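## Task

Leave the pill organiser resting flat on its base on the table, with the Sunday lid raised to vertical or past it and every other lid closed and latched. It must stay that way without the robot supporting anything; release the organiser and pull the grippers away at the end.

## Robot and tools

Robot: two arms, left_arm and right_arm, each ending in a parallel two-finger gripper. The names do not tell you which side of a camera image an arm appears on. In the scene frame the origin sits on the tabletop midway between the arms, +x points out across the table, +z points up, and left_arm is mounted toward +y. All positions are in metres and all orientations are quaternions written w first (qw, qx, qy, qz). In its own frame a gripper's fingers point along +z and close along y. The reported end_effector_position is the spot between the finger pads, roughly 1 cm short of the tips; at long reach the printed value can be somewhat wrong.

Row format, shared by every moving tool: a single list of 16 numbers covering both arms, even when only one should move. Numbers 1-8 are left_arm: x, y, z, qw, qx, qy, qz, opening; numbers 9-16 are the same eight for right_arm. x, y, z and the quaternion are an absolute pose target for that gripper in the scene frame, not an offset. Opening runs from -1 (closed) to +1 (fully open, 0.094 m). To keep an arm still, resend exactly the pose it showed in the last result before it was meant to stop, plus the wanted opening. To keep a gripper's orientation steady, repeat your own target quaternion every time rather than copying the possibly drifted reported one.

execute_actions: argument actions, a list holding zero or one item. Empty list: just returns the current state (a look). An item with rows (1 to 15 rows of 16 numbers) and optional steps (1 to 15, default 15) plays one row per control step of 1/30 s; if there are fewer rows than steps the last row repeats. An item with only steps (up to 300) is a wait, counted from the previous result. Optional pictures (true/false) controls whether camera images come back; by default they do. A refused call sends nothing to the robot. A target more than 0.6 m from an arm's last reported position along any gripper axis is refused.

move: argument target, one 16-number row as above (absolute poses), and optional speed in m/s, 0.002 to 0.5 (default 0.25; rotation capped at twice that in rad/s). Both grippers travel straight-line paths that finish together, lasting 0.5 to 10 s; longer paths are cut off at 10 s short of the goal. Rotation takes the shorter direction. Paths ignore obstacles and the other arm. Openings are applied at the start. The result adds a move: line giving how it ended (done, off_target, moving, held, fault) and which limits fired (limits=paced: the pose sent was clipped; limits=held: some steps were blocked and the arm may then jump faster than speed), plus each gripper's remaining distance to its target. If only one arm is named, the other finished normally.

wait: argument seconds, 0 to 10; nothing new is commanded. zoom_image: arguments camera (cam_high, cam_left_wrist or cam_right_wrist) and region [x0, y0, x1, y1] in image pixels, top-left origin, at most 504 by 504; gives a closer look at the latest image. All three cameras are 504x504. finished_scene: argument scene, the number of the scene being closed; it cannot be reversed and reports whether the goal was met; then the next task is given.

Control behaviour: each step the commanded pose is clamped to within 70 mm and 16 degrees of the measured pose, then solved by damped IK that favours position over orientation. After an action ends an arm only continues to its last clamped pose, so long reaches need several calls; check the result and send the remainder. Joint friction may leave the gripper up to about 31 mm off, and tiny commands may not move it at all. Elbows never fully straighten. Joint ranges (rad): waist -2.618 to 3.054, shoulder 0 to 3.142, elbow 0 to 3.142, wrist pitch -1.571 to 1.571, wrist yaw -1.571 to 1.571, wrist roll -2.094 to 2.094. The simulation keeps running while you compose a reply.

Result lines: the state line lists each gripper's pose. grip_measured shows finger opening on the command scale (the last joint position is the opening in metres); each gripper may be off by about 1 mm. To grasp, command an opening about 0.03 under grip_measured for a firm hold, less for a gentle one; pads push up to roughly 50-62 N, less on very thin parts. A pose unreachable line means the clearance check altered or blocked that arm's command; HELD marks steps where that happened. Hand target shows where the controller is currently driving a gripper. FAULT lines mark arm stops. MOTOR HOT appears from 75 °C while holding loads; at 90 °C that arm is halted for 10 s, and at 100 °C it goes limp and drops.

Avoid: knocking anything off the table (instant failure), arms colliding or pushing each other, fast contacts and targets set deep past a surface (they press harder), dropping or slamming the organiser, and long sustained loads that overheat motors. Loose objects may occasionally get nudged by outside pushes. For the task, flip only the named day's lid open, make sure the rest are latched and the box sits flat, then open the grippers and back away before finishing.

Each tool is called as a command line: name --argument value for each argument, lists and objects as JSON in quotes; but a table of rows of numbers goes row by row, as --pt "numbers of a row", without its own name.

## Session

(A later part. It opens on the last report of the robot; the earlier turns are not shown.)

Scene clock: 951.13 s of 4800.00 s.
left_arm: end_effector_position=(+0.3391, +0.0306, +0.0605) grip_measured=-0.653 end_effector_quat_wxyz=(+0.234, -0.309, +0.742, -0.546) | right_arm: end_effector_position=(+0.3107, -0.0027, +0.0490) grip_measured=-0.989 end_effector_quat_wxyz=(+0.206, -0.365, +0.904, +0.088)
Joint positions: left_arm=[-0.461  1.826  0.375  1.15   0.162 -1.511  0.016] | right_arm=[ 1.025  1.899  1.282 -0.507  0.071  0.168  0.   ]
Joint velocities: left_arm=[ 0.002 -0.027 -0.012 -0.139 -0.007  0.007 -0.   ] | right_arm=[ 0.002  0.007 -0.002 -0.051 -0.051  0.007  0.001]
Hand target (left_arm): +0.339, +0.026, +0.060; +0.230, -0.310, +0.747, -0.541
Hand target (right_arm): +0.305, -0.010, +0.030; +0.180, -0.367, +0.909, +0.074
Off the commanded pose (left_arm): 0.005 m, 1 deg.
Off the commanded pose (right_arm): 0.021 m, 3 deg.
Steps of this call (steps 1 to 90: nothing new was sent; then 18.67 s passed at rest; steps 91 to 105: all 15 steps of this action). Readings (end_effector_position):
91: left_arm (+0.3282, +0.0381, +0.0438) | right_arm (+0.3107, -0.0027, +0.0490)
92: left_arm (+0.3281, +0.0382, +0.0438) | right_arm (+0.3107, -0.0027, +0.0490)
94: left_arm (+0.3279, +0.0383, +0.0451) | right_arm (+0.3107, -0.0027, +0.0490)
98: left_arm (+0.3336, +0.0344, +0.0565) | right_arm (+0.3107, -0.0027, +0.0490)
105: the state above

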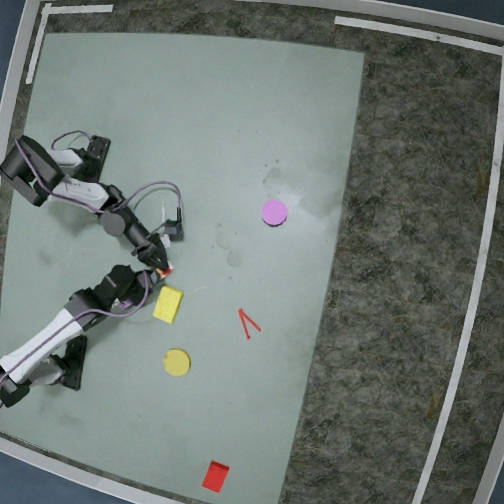

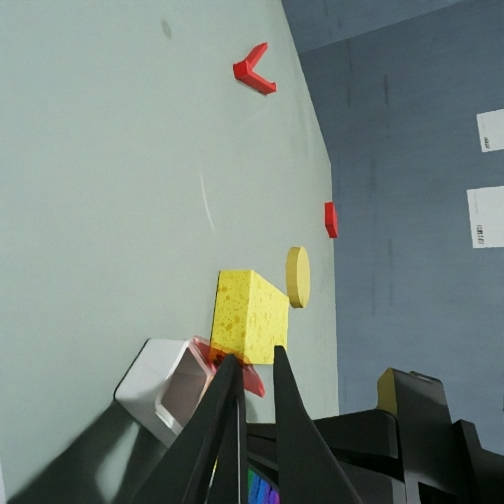

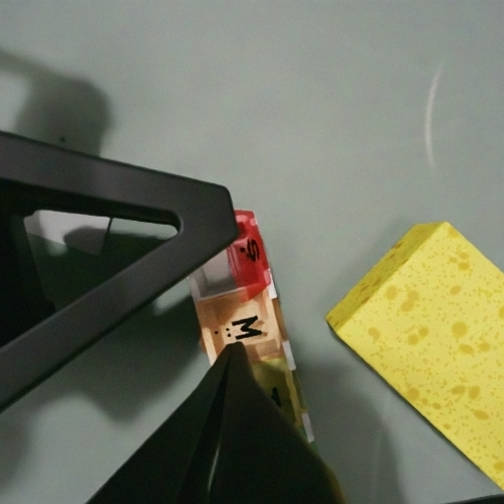

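execute_actions --actions '[{"rows":[[0.340,0.027,0.060,0.23,-0.31,0.747,-0.540,-0.65, 0.305,-0.010,0.030,0.18,-0.367,0.909,0.074,-1],[0.341,0.026,0.060,0.23,-0.31,0.747,-0.540,-0.65, 0.305,-0.010,0.030,0.18,-0.367,0.909,0.074,-1],[0.342,0.025,0.060,0.23,-0.31,0.747,-0.540,-0.65, 0.305,-0.010,0.030,0.18,-0.367,0.909,0.074,-1],[0.343,0.023,0.060,0.23,-0.31,0.747,-0.540,-0.65, 0.305,-0.010,0.030,0.18,-0.367,0.909,0.074,-1],[0.344,0.022,0.060,0.23,-0.31,0.747,-0.540,-0.65, 0.305,-0.010,0.030,0.18,-0.367,0.909,0.074,-1],[0.345,0.021,0.059,0.23,-0.31,0.747,-0.540,-0.65, 0.305,-0.010,0.030,0.18,-0.367,0.909,0.074,-1],[0.346,0.020,0.059,0.23,-0.31,0.747,-0.540,-0.65, 0.305,-0.010,0.030,0.18,-0.367,0.909,0.074,-1],[0.347,0.019,0.058,0.23,-0.31,0.747,-0.540,-0.65, 0.305,-0.010,0.030,0.18,-0.367,0.909,0.074,-1],[0.348,0.018,0.058,0.23,-0.31,0.747,-0.540,-0.65, 0.305,-0.010,0.030,0.18,-0.367,0.909,0.074,-1],[0.349,0.017,0.058,0.23,-0.31,0.747,-0.540,-0.65, 0.305,-0.010,0.030,0.18,-0.367,0.909,0.074,-1]],"steps":15}]'

zoom_image --camera "cam_left_wrist" --region '[100,250,350,500]'

Scene clock: 965.50 s of 4800.00 s.
left_arm: end_effector_position=(+0.3489, +0.0204, +0.0713) grip_measured=-0.653 end_effector_quat_wxyz=(+0.239, -0.303, +0.737, -0.555) | right_arm: end_effector_position=(+0.3107, -0.0027, +0.0490) grip_measured=-0.989 end_effector_quat_wxyz=(+0.206, -0.365, +0.904, +0.088)
Joint positions: left_arm=[-0.47   1.826  0.428  1.123  0.157 -1.511  0.016] | right_arm=[ 1.025  1.899  1.282 -0.507  0.071  0.168  0.   ]
Joint velocities: left_arm=[ 0.007 -0.017 -0.007 -0.066 -0.022 -0.051 -0.   ] | right_arm=[ 0.002 -0.002 -0.007  0.051 -0.051 -0.037 -0.   ]
Hand target (left_arm): +0.348, +0.018, +0.058; +0.230, -0.310, +0.748, -0.540
Hand target (right_arm): +0.305, -0.010, +0.030; +0.180, -0.367, +0.909, +0.074
Off the commanded pose (left_arm): 0.014 m, 2 deg.
Off the commanded pose (right_arm): 0.021 m, 3 deg.
Steps of this call (steps 1 to 90: nothing new was sent; then 10.87 s passed at rest; steps 91 to 105: all 15 steps of this action). Readings (end_effector_position):
91: left_arm (+0.3382, +0.0313, +0.0570) | right_arm (+0.3107, -0.0027, +0.0490)
92: left_arm (+0.3381, +0.0313, +0.0568) | right_arm (+0.3107, -0.0027, +0.0490)
94: left_arm (+0.3390, +0.0307, +0.0571) | right_arm (+0.3107, -0.0027, +0.0490)
98: left_arm (+0.3440, +0.0252, +0.0640) | right_arm (+0.3107, -0.0027, +0.0490)
105: the state above

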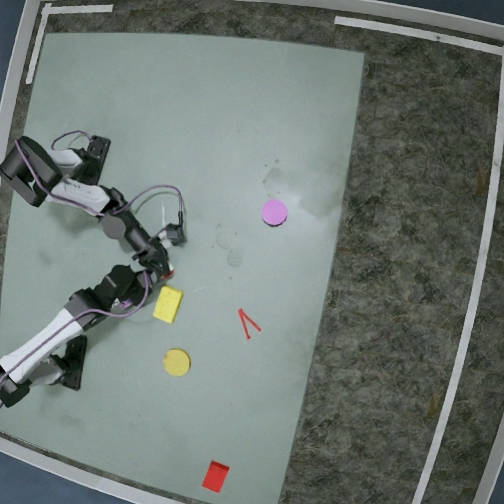

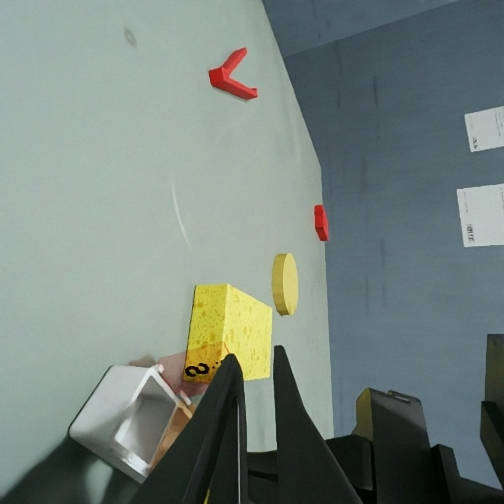

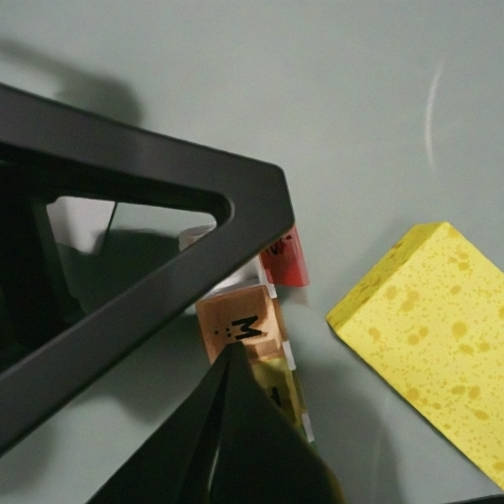

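Region (100, 250, 350, 500) of cam_left_wrist's 504x504 image, scaled by 2.016, with more detail than that image has.

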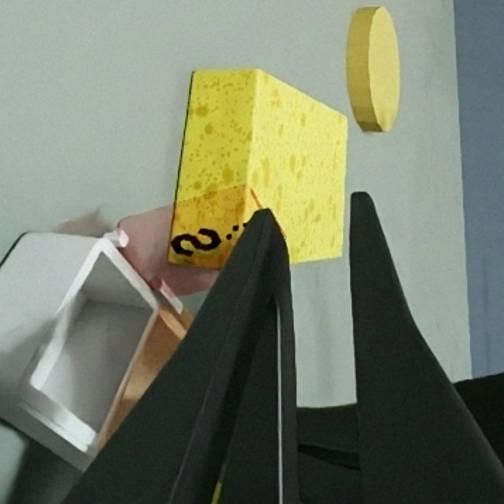

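execute_actions --actions '[{"rows":[[0.345,0.024,0.078,0.23,-0.31,0.747,-0.540,-0.65, 0.305,-0.010,0.030,0.18,-0.367,0.909,0.074,-1],[0.338,0.032,0.084,0.23,-0.31,0.747,-0.540,-0.65, 0.305,-0.010,0.030,0.18,-0.367,0.909,0.074,-1],[0.328,0.044,0.09,0.23,-0.31,0.747,-0.540,-0.65, 0.305,-0.010,0.030,0.18,-0.367,0.909,0.074,-1],[0.318,0.056,0.095,0.23,-0.31,0.747,-0.540,-0.65, 0.305,-0.010,0.030,0.18,-0.367,0.909,0.074,-1],[0.308,0.068,0.10,0.23,-0.31,0.747,-0.540,-0.65, 0.305,-0.010,0.030,0.18,-0.367,0.909,0.074,-1],[0.298,0.08,0.105,0.23,-0.31,0.747,-0.540,-0.65, 0.305,-0.010,0.030,0.18,-0.367,0.909,0.074,-1],[0.29,0.09,0.11,0.23,-0.31,0.747,-0.540,-0.65, 0.305,-0.010,0.030,0.18,-0.367,0.909,0.074,-1]],"steps":15}]'

Scene clock: 977.97 s of 4800.00 s.
left_arm: end_effector_position=(+0.2988, +0.0848, +0.1356) grip_measured=-0.653 end_effector_quat_wxyz=(+0.263, -0.298, +0.711, -0.580) | right_arm: end_effector_position=(+0.3107, -0.0027, +0.0490) grip_measured=-0.989 end_effector_quat_wxyz=(+0.206, -0.365, +0.904, +0.088)
Joint positions: left_arm=[-0.356  1.212  0.187  0.829  0.248 -1.492  0.016] | right_arm=[ 1.025  1.899  1.282 -0.507  0.071  0.168  0.   ]
Joint velocities: left_arm=[ 0.017 -0.247 -0.012 -0.593  0.154  0.051 -0.   ] | right_arm=[ 0.007 -0.002 -0.017  0.022 -0.11  -0.037  0.   ]
Hand target (left_arm): +0.288, +0.090, +0.109; +0.231, -0.310, +0.743, -0.547
Hand target (right_arm): +0.305, -0.010, +0.030; +0.180, -0.367, +0.909, +0.074
Off the commanded pose (left_arm): 0.028 m, 7 deg.
Off the commanded pose (right_arm): 0.021 m, 3 deg.
Steps of this call (steps 1 to 90: nothing new was sent; then 8.97 s passed at rest; steps 91 to 105: all 15 steps of this action). Readings (end_effector_position):
91: left_arm (+0.3484, +0.0210, +0.0707) | right_arm (+0.3107, -0.0027, +0.0490)
92: left_arm (+0.3467, +0.0221, +0.0726) | right_arm (+0.3107, -0.0027, +0.0490)
94: left_arm (+0.3392, +0.0294, +0.0869) | right_arm (+0.3107, -0.0027, +0.0490)
98: left_arm (+0.3157, +0.0660, +0.1208) | right_arm (+0.3107, -0.0027, +0.0490)
105: the state above

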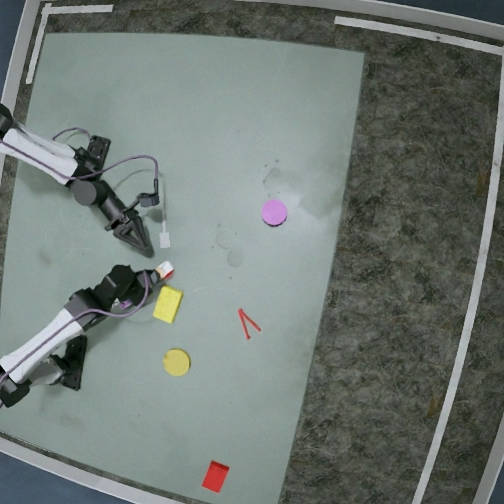

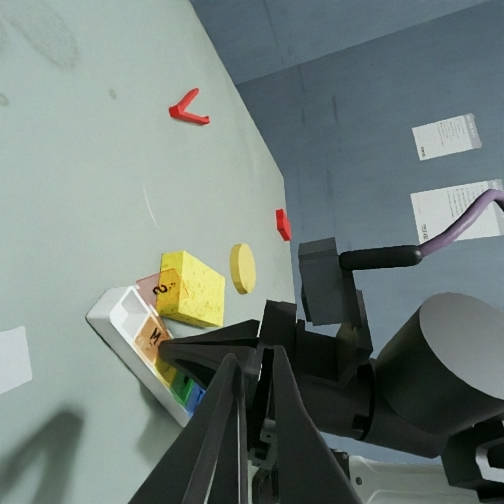

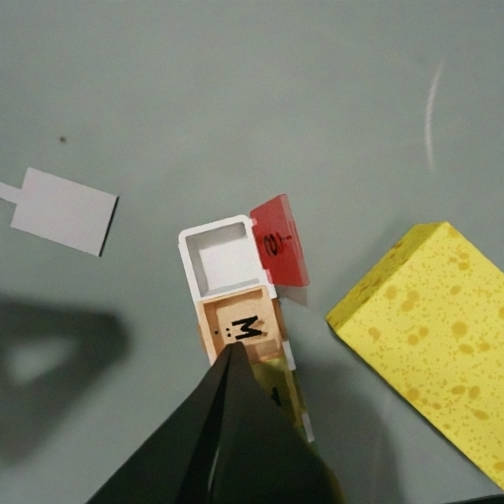

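Open well past upright. Retreat both.

move --target '[0.22,0.20,0.18,0.23,-0.31,0.747,-0.540,-0.65, 0.28,-0.05,0.12,0.18,-0.367,0.909,0.074,-1]' --speed 0.15

zoom_image --camera "cam_high" --region '[70,230,230,390]'

Scene clock: 990.07 s of 4800.00 s.
left_arm: end_effector_position=(+0.2202, +0.1960, +0.1816) grip_measured=-0.653 end_effector_quat_wxyz=(+0.241, -0.304, +0.741, -0.548) | right_arm: end_effector_position=(+0.2753, -0.0527, +0.1073) grip_measured=-0.989 end_effector_quat_wxyz=(+0.171, -0.370, +0.911, +0.066)
Joint positions: left_arm=[ 0.441  0.405  0.37  -0.517  0.999 -1.069  0.016] | right_arm=[ 1.025  1.678  1.282 -0.812  0.071  0.168  0.   ]
Joint velocities: left_arm=[-0.002  0.002  0.017 -0.022 -0.022  0.037  0.   ] | right_arm=[ 0.002  0.007 -0.002 -0.007 -0.037  0.081 -0.001]
Hand target (left_arm): +0.220, +0.197, +0.181; +0.229, -0.312, +0.742, -0.547
Hand target (right_arm): +0.279, -0.051, +0.119; +0.181, -0.367, +0.909, +0.073
Off the commanded pose (left_arm): 0.004 m, 2 deg.
Off the commanded pose (right_arm): 0.014 m, 1 deg.
After step 90, 7.07 s passed at rest.
move: off_target (right_arm)

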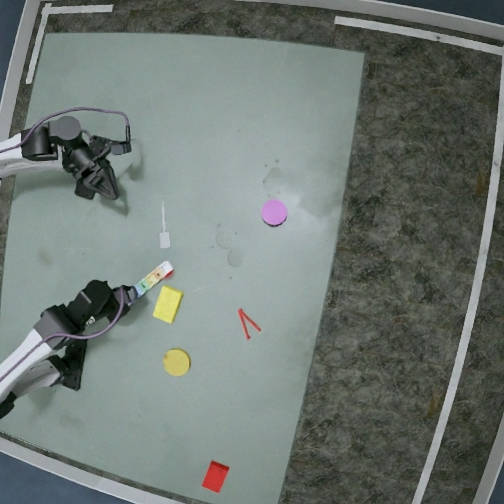

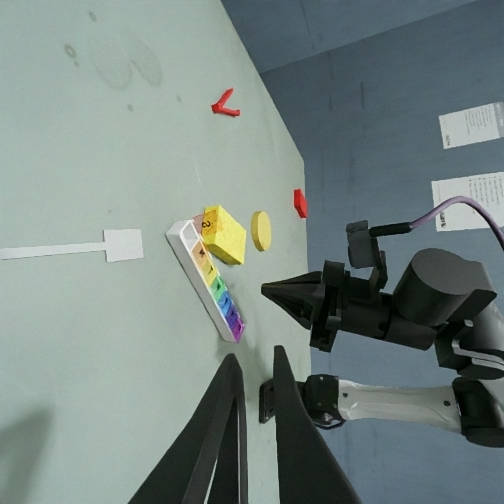

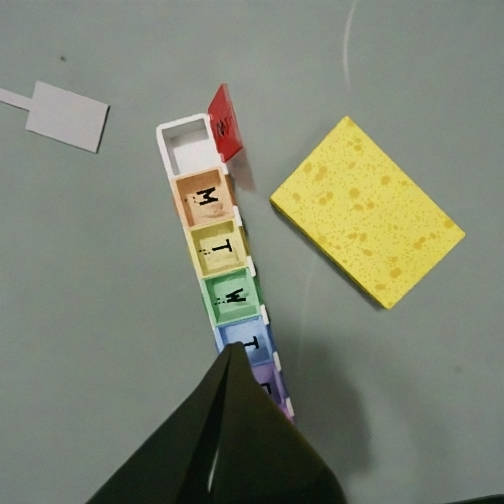

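Region (70, 230, 230, 390) of cam_high's 504x504 image, scaled by 3.150, with more detail than that image has.

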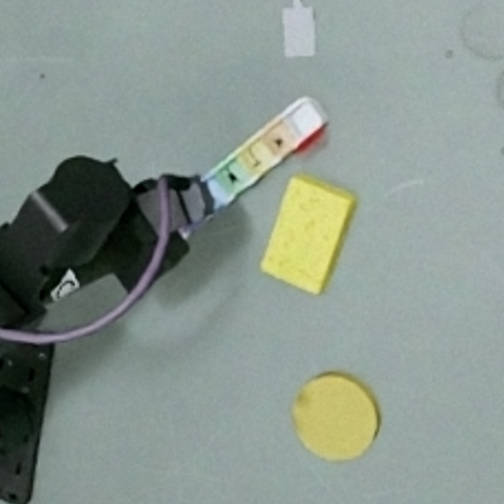

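move --target '[0.22,0.20,0.18,0.23,-0.31,0.747,-0.540,-0.65, 0.22,-0.17,0.17,0.18,-0.367,0.909,0.074,-1]' --speed 0.25

zoom_image --camera "cam_left_wrist" --region '[150,190,310,350]'

zoom_image --camera "cam_high" --region '[100,250,200,350]'

Scene clock: 997.80 s of 4800.00 s.
left_arm: end_effector_position=(+0.2199, +0.1988, +0.1805) grip_measured=-0.653 end_effector_quat_wxyz=(+0.242, -0.302, +0.747, -0.541) | right_arm: end_effector_position=(+0.2222, -0.1653, +0.1747) grip_measured=-0.989 end_effector_quat_wxyz=(+0.192, -0.365, +0.908, +0.075)
Joint positions: left_arm=[ 0.465  0.426  0.386 -0.554  1.011 -1.016  0.016] | right_arm=[ 0.919  1.168  1.1   -1.088  0.037  0.073  0.   ]
Joint velocities: left_arm=[-0.002 -0.012 -0.002  0.007 -0.007 -0.037 -0.   ] | right_arm=[ 0.002 -0.002 -0.012  0.022 -0.051 -0.022  0.   ]
Hand target (left_arm): +0.220, +0.200, +0.180; +0.231, -0.311, +0.747, -0.541
Hand target (right_arm): +0.218, -0.171, +0.169; +0.181, -0.368, +0.909, +0.072
Off the commanded pose (left_arm): 0.001 m, 2 deg.
Off the commanded pose (right_arm): 0.007 m, 1 deg.
After step 90, 3.53 s passed at rest.
move: done

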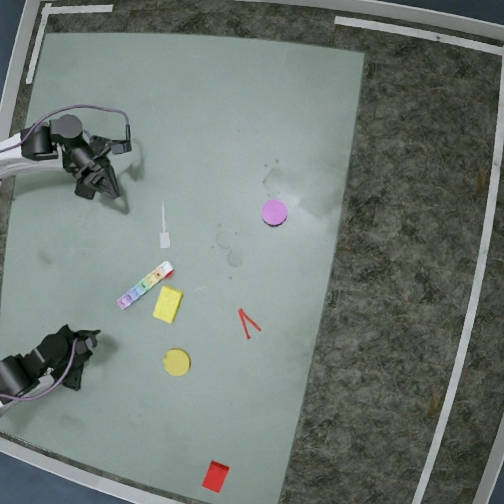

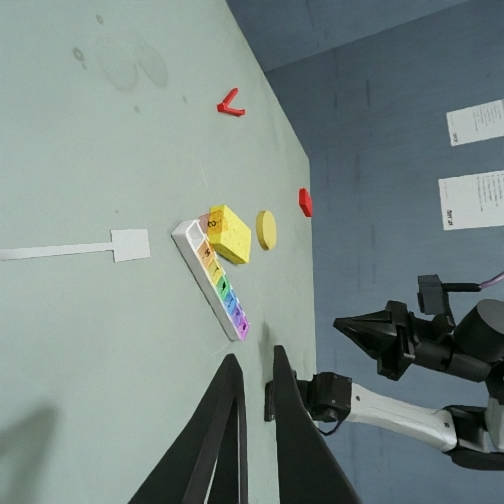

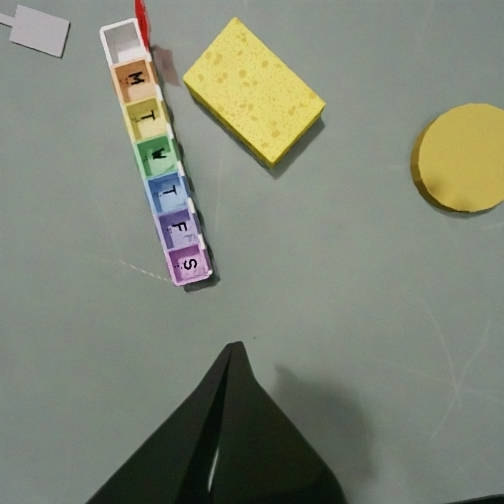

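Region (150, 190, 310, 350) of cam_left_wrist's 504x504 image, scaled by 3.150, with more detail than that image has.

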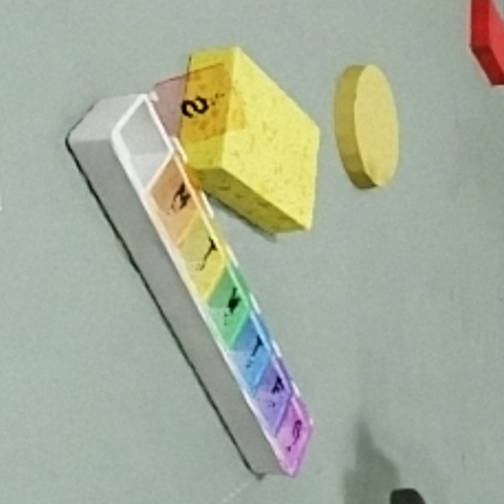

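Region (100, 250, 200, 350) of cam_high's 504x504 image, scaled by 5.040, with more detail than that image has.

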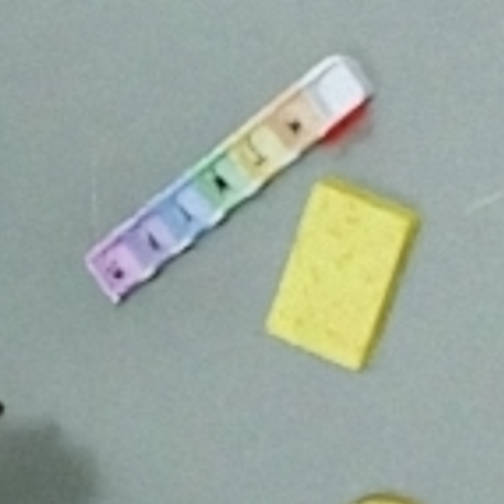

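zoom_image --camera "cam_right_wrist" --region '[80,0,240,300]'

zoom_image --camera "cam_left_wrist" --region '[185,240,265,345]'

Region (80, 0, 240, 300) of cam_right_wrist's 504x504 image, scaled by 1.680, with more detail than that image has; it fills the left 269 columns of this view, and the rest is white.

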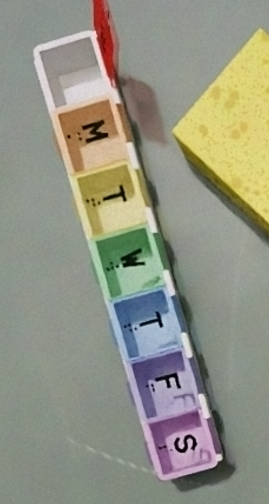

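Region (185, 240, 265, 345) of cam_left_wrist's 504x504 image, scaled by 4.800, with more detail than that image has; it fills the left 384 columns of this view, and the rest is white.

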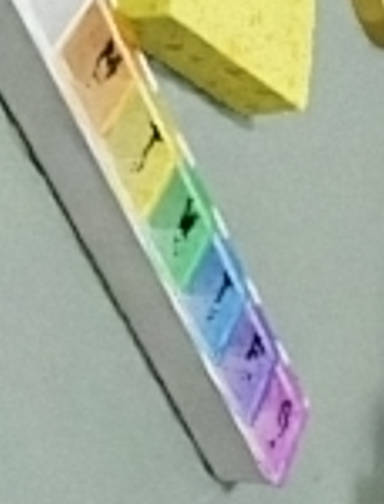

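move --target '[0.215,0.06,0.045,0.23,-0.31,0.747,-0.540,-0.65, 0.22,-0.17,0.17,0.18,-0.367,0.909,0.074,-1]' --speed 0.25

Scene clock: 1014.83 s of 4800.00 s.
left_arm: end_effector_position=(+0.2220, +0.0584, +0.0586) grip_measured=-0.653 end_effector_quat_wxyz=(+0.229, -0.314, +0.763, -0.517) | right_arm: end_effector_position=(+0.2223, -0.1659, +0.1745) grip_measured=-0.989 end_effector_quat_wxyz=(+0.191, -0.366, +0.908, +0.076)
Joint positions: left_arm=[-0.78   1.328  0.011  0.943 -0.147 -1.601  0.016] | right_arm=[ 0.914  1.168  1.1   -1.09   0.032  0.068  0.   ]
Joint velocities: left_arm=[-0.027 -0.022 -0.002 -0.022  0.022 -0.066 -0.   ] | right_arm=[-0.007  0.012 -0.012 -0.007 -0.007 -0.037 -0.   ]
Hand target (left_arm): +0.216, +0.064, +0.046; +0.224, -0.318, +0.773, -0.501
Hand target (right_arm): +0.220, -0.170, +0.170; +0.180, -0.367, +0.910, +0.074
Off the commanded pose (left_arm): 0.015 m, 3 deg.
Off the commanded pose (right_arm): 0.007 m, 1 deg.
joint sent to its limit (left arm) — the command would take joint 3 (elbow) past its lower limit, so that joint was sent only as far as its limit.
After step 90, 11.67 s passed at rest.
move: off_target (left_arm)

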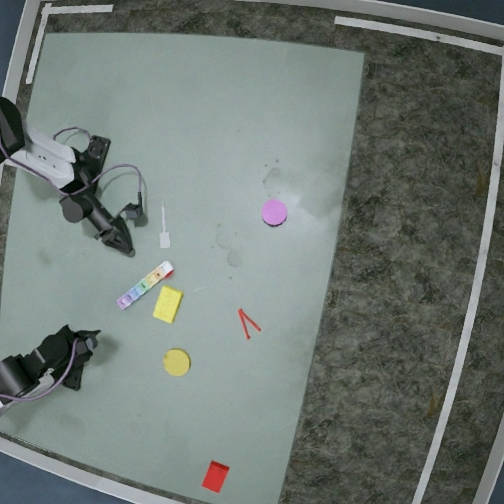

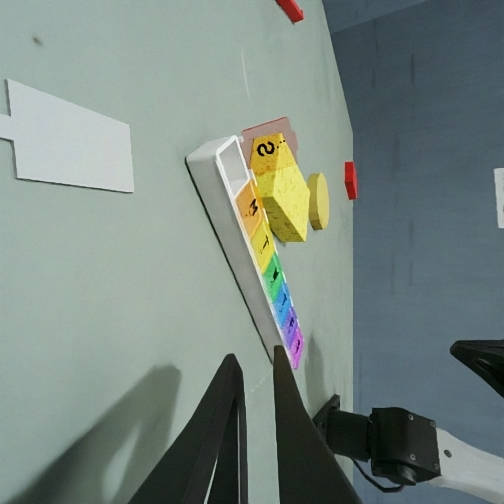

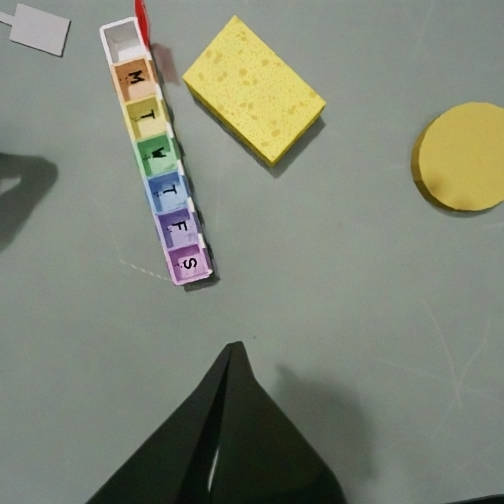

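zoom_image --camera "cam_left_wrist" --region '[220,170,320,380]'

Region (220, 170, 320, 380) of cam_left_wrist's 504x504 image, scaled by 2.400, with more detail than that image has; it fills the left 240 columns of this view, and the rest is white.

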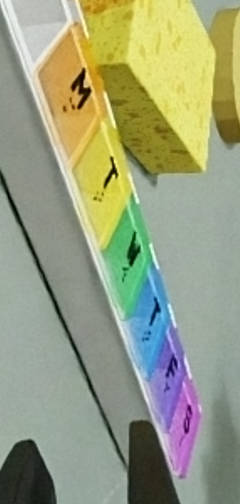

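move --target '[0.2,0.17,0.15,0.23,-0.31,0.747,-0.540,-0.65, 0.22,-0.17,0.17,0.18,-0.367,0.909,0.074,-1]' --speed 0.3

Scene clock: 1030.53 s of 4800.00 s.
left_arm: end_effector_position=(+0.2031, +0.1656, +0.1452) grip_measured=-0.653 end_effector_quat_wxyz=(+0.227, -0.315, +0.744, -0.545) | right_arm: end_effector_position=(+0.2222, -0.1658, +0.1745) grip_measured=-0.989 end_effector_quat_wxyz=(+0.191, -0.366, +0.908, +0.076)
Joint positions: left_arm=[ 0.077  0.147  0.205 -0.457  0.672 -1.32   0.016] | right_arm=[ 0.914  1.168  1.1   -1.09   0.031  0.068  0.   ]
Joint velocities: left_arm=[ 0.002  0.017  0.007 -0.022  0.022  0.037 -0.001] | right_arm=[-0.017  0.002 -0.002 -0.007 -0.125 -0.037 -0.001]
Hand target (left_arm): +0.200, +0.166, +0.149; +0.227, -0.313, +0.744, -0.545
Hand target (right_arm): +0.220, -0.170, +0.170; +0.180, -0.367, +0.910, +0.074
Off the commanded pose (left_arm): 0.007 m, 1 deg.
Off the commanded pose (right_arm): 0.007 m, 1 deg.
After step 90, 10.53 s passed at rest.
move: done; limits=paced

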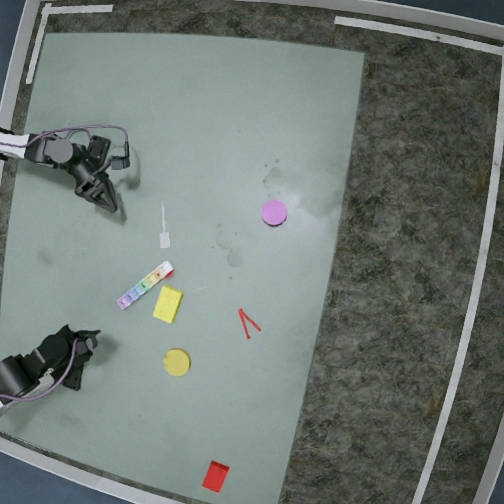

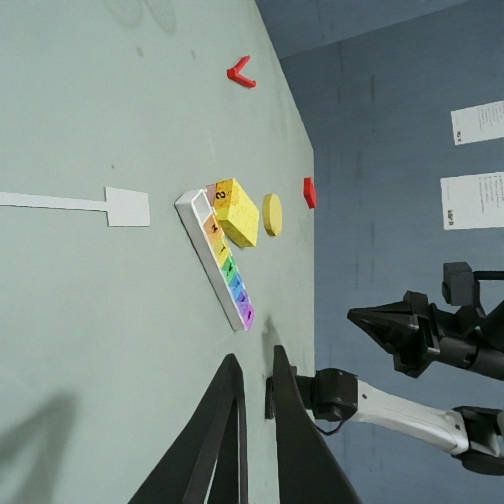

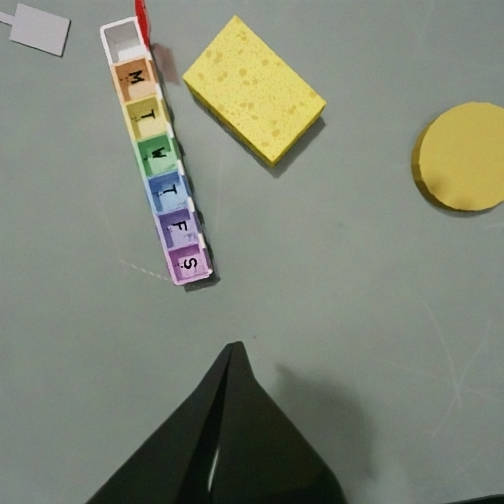

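finished_scene --scene 1

The scene is finished: the task was done.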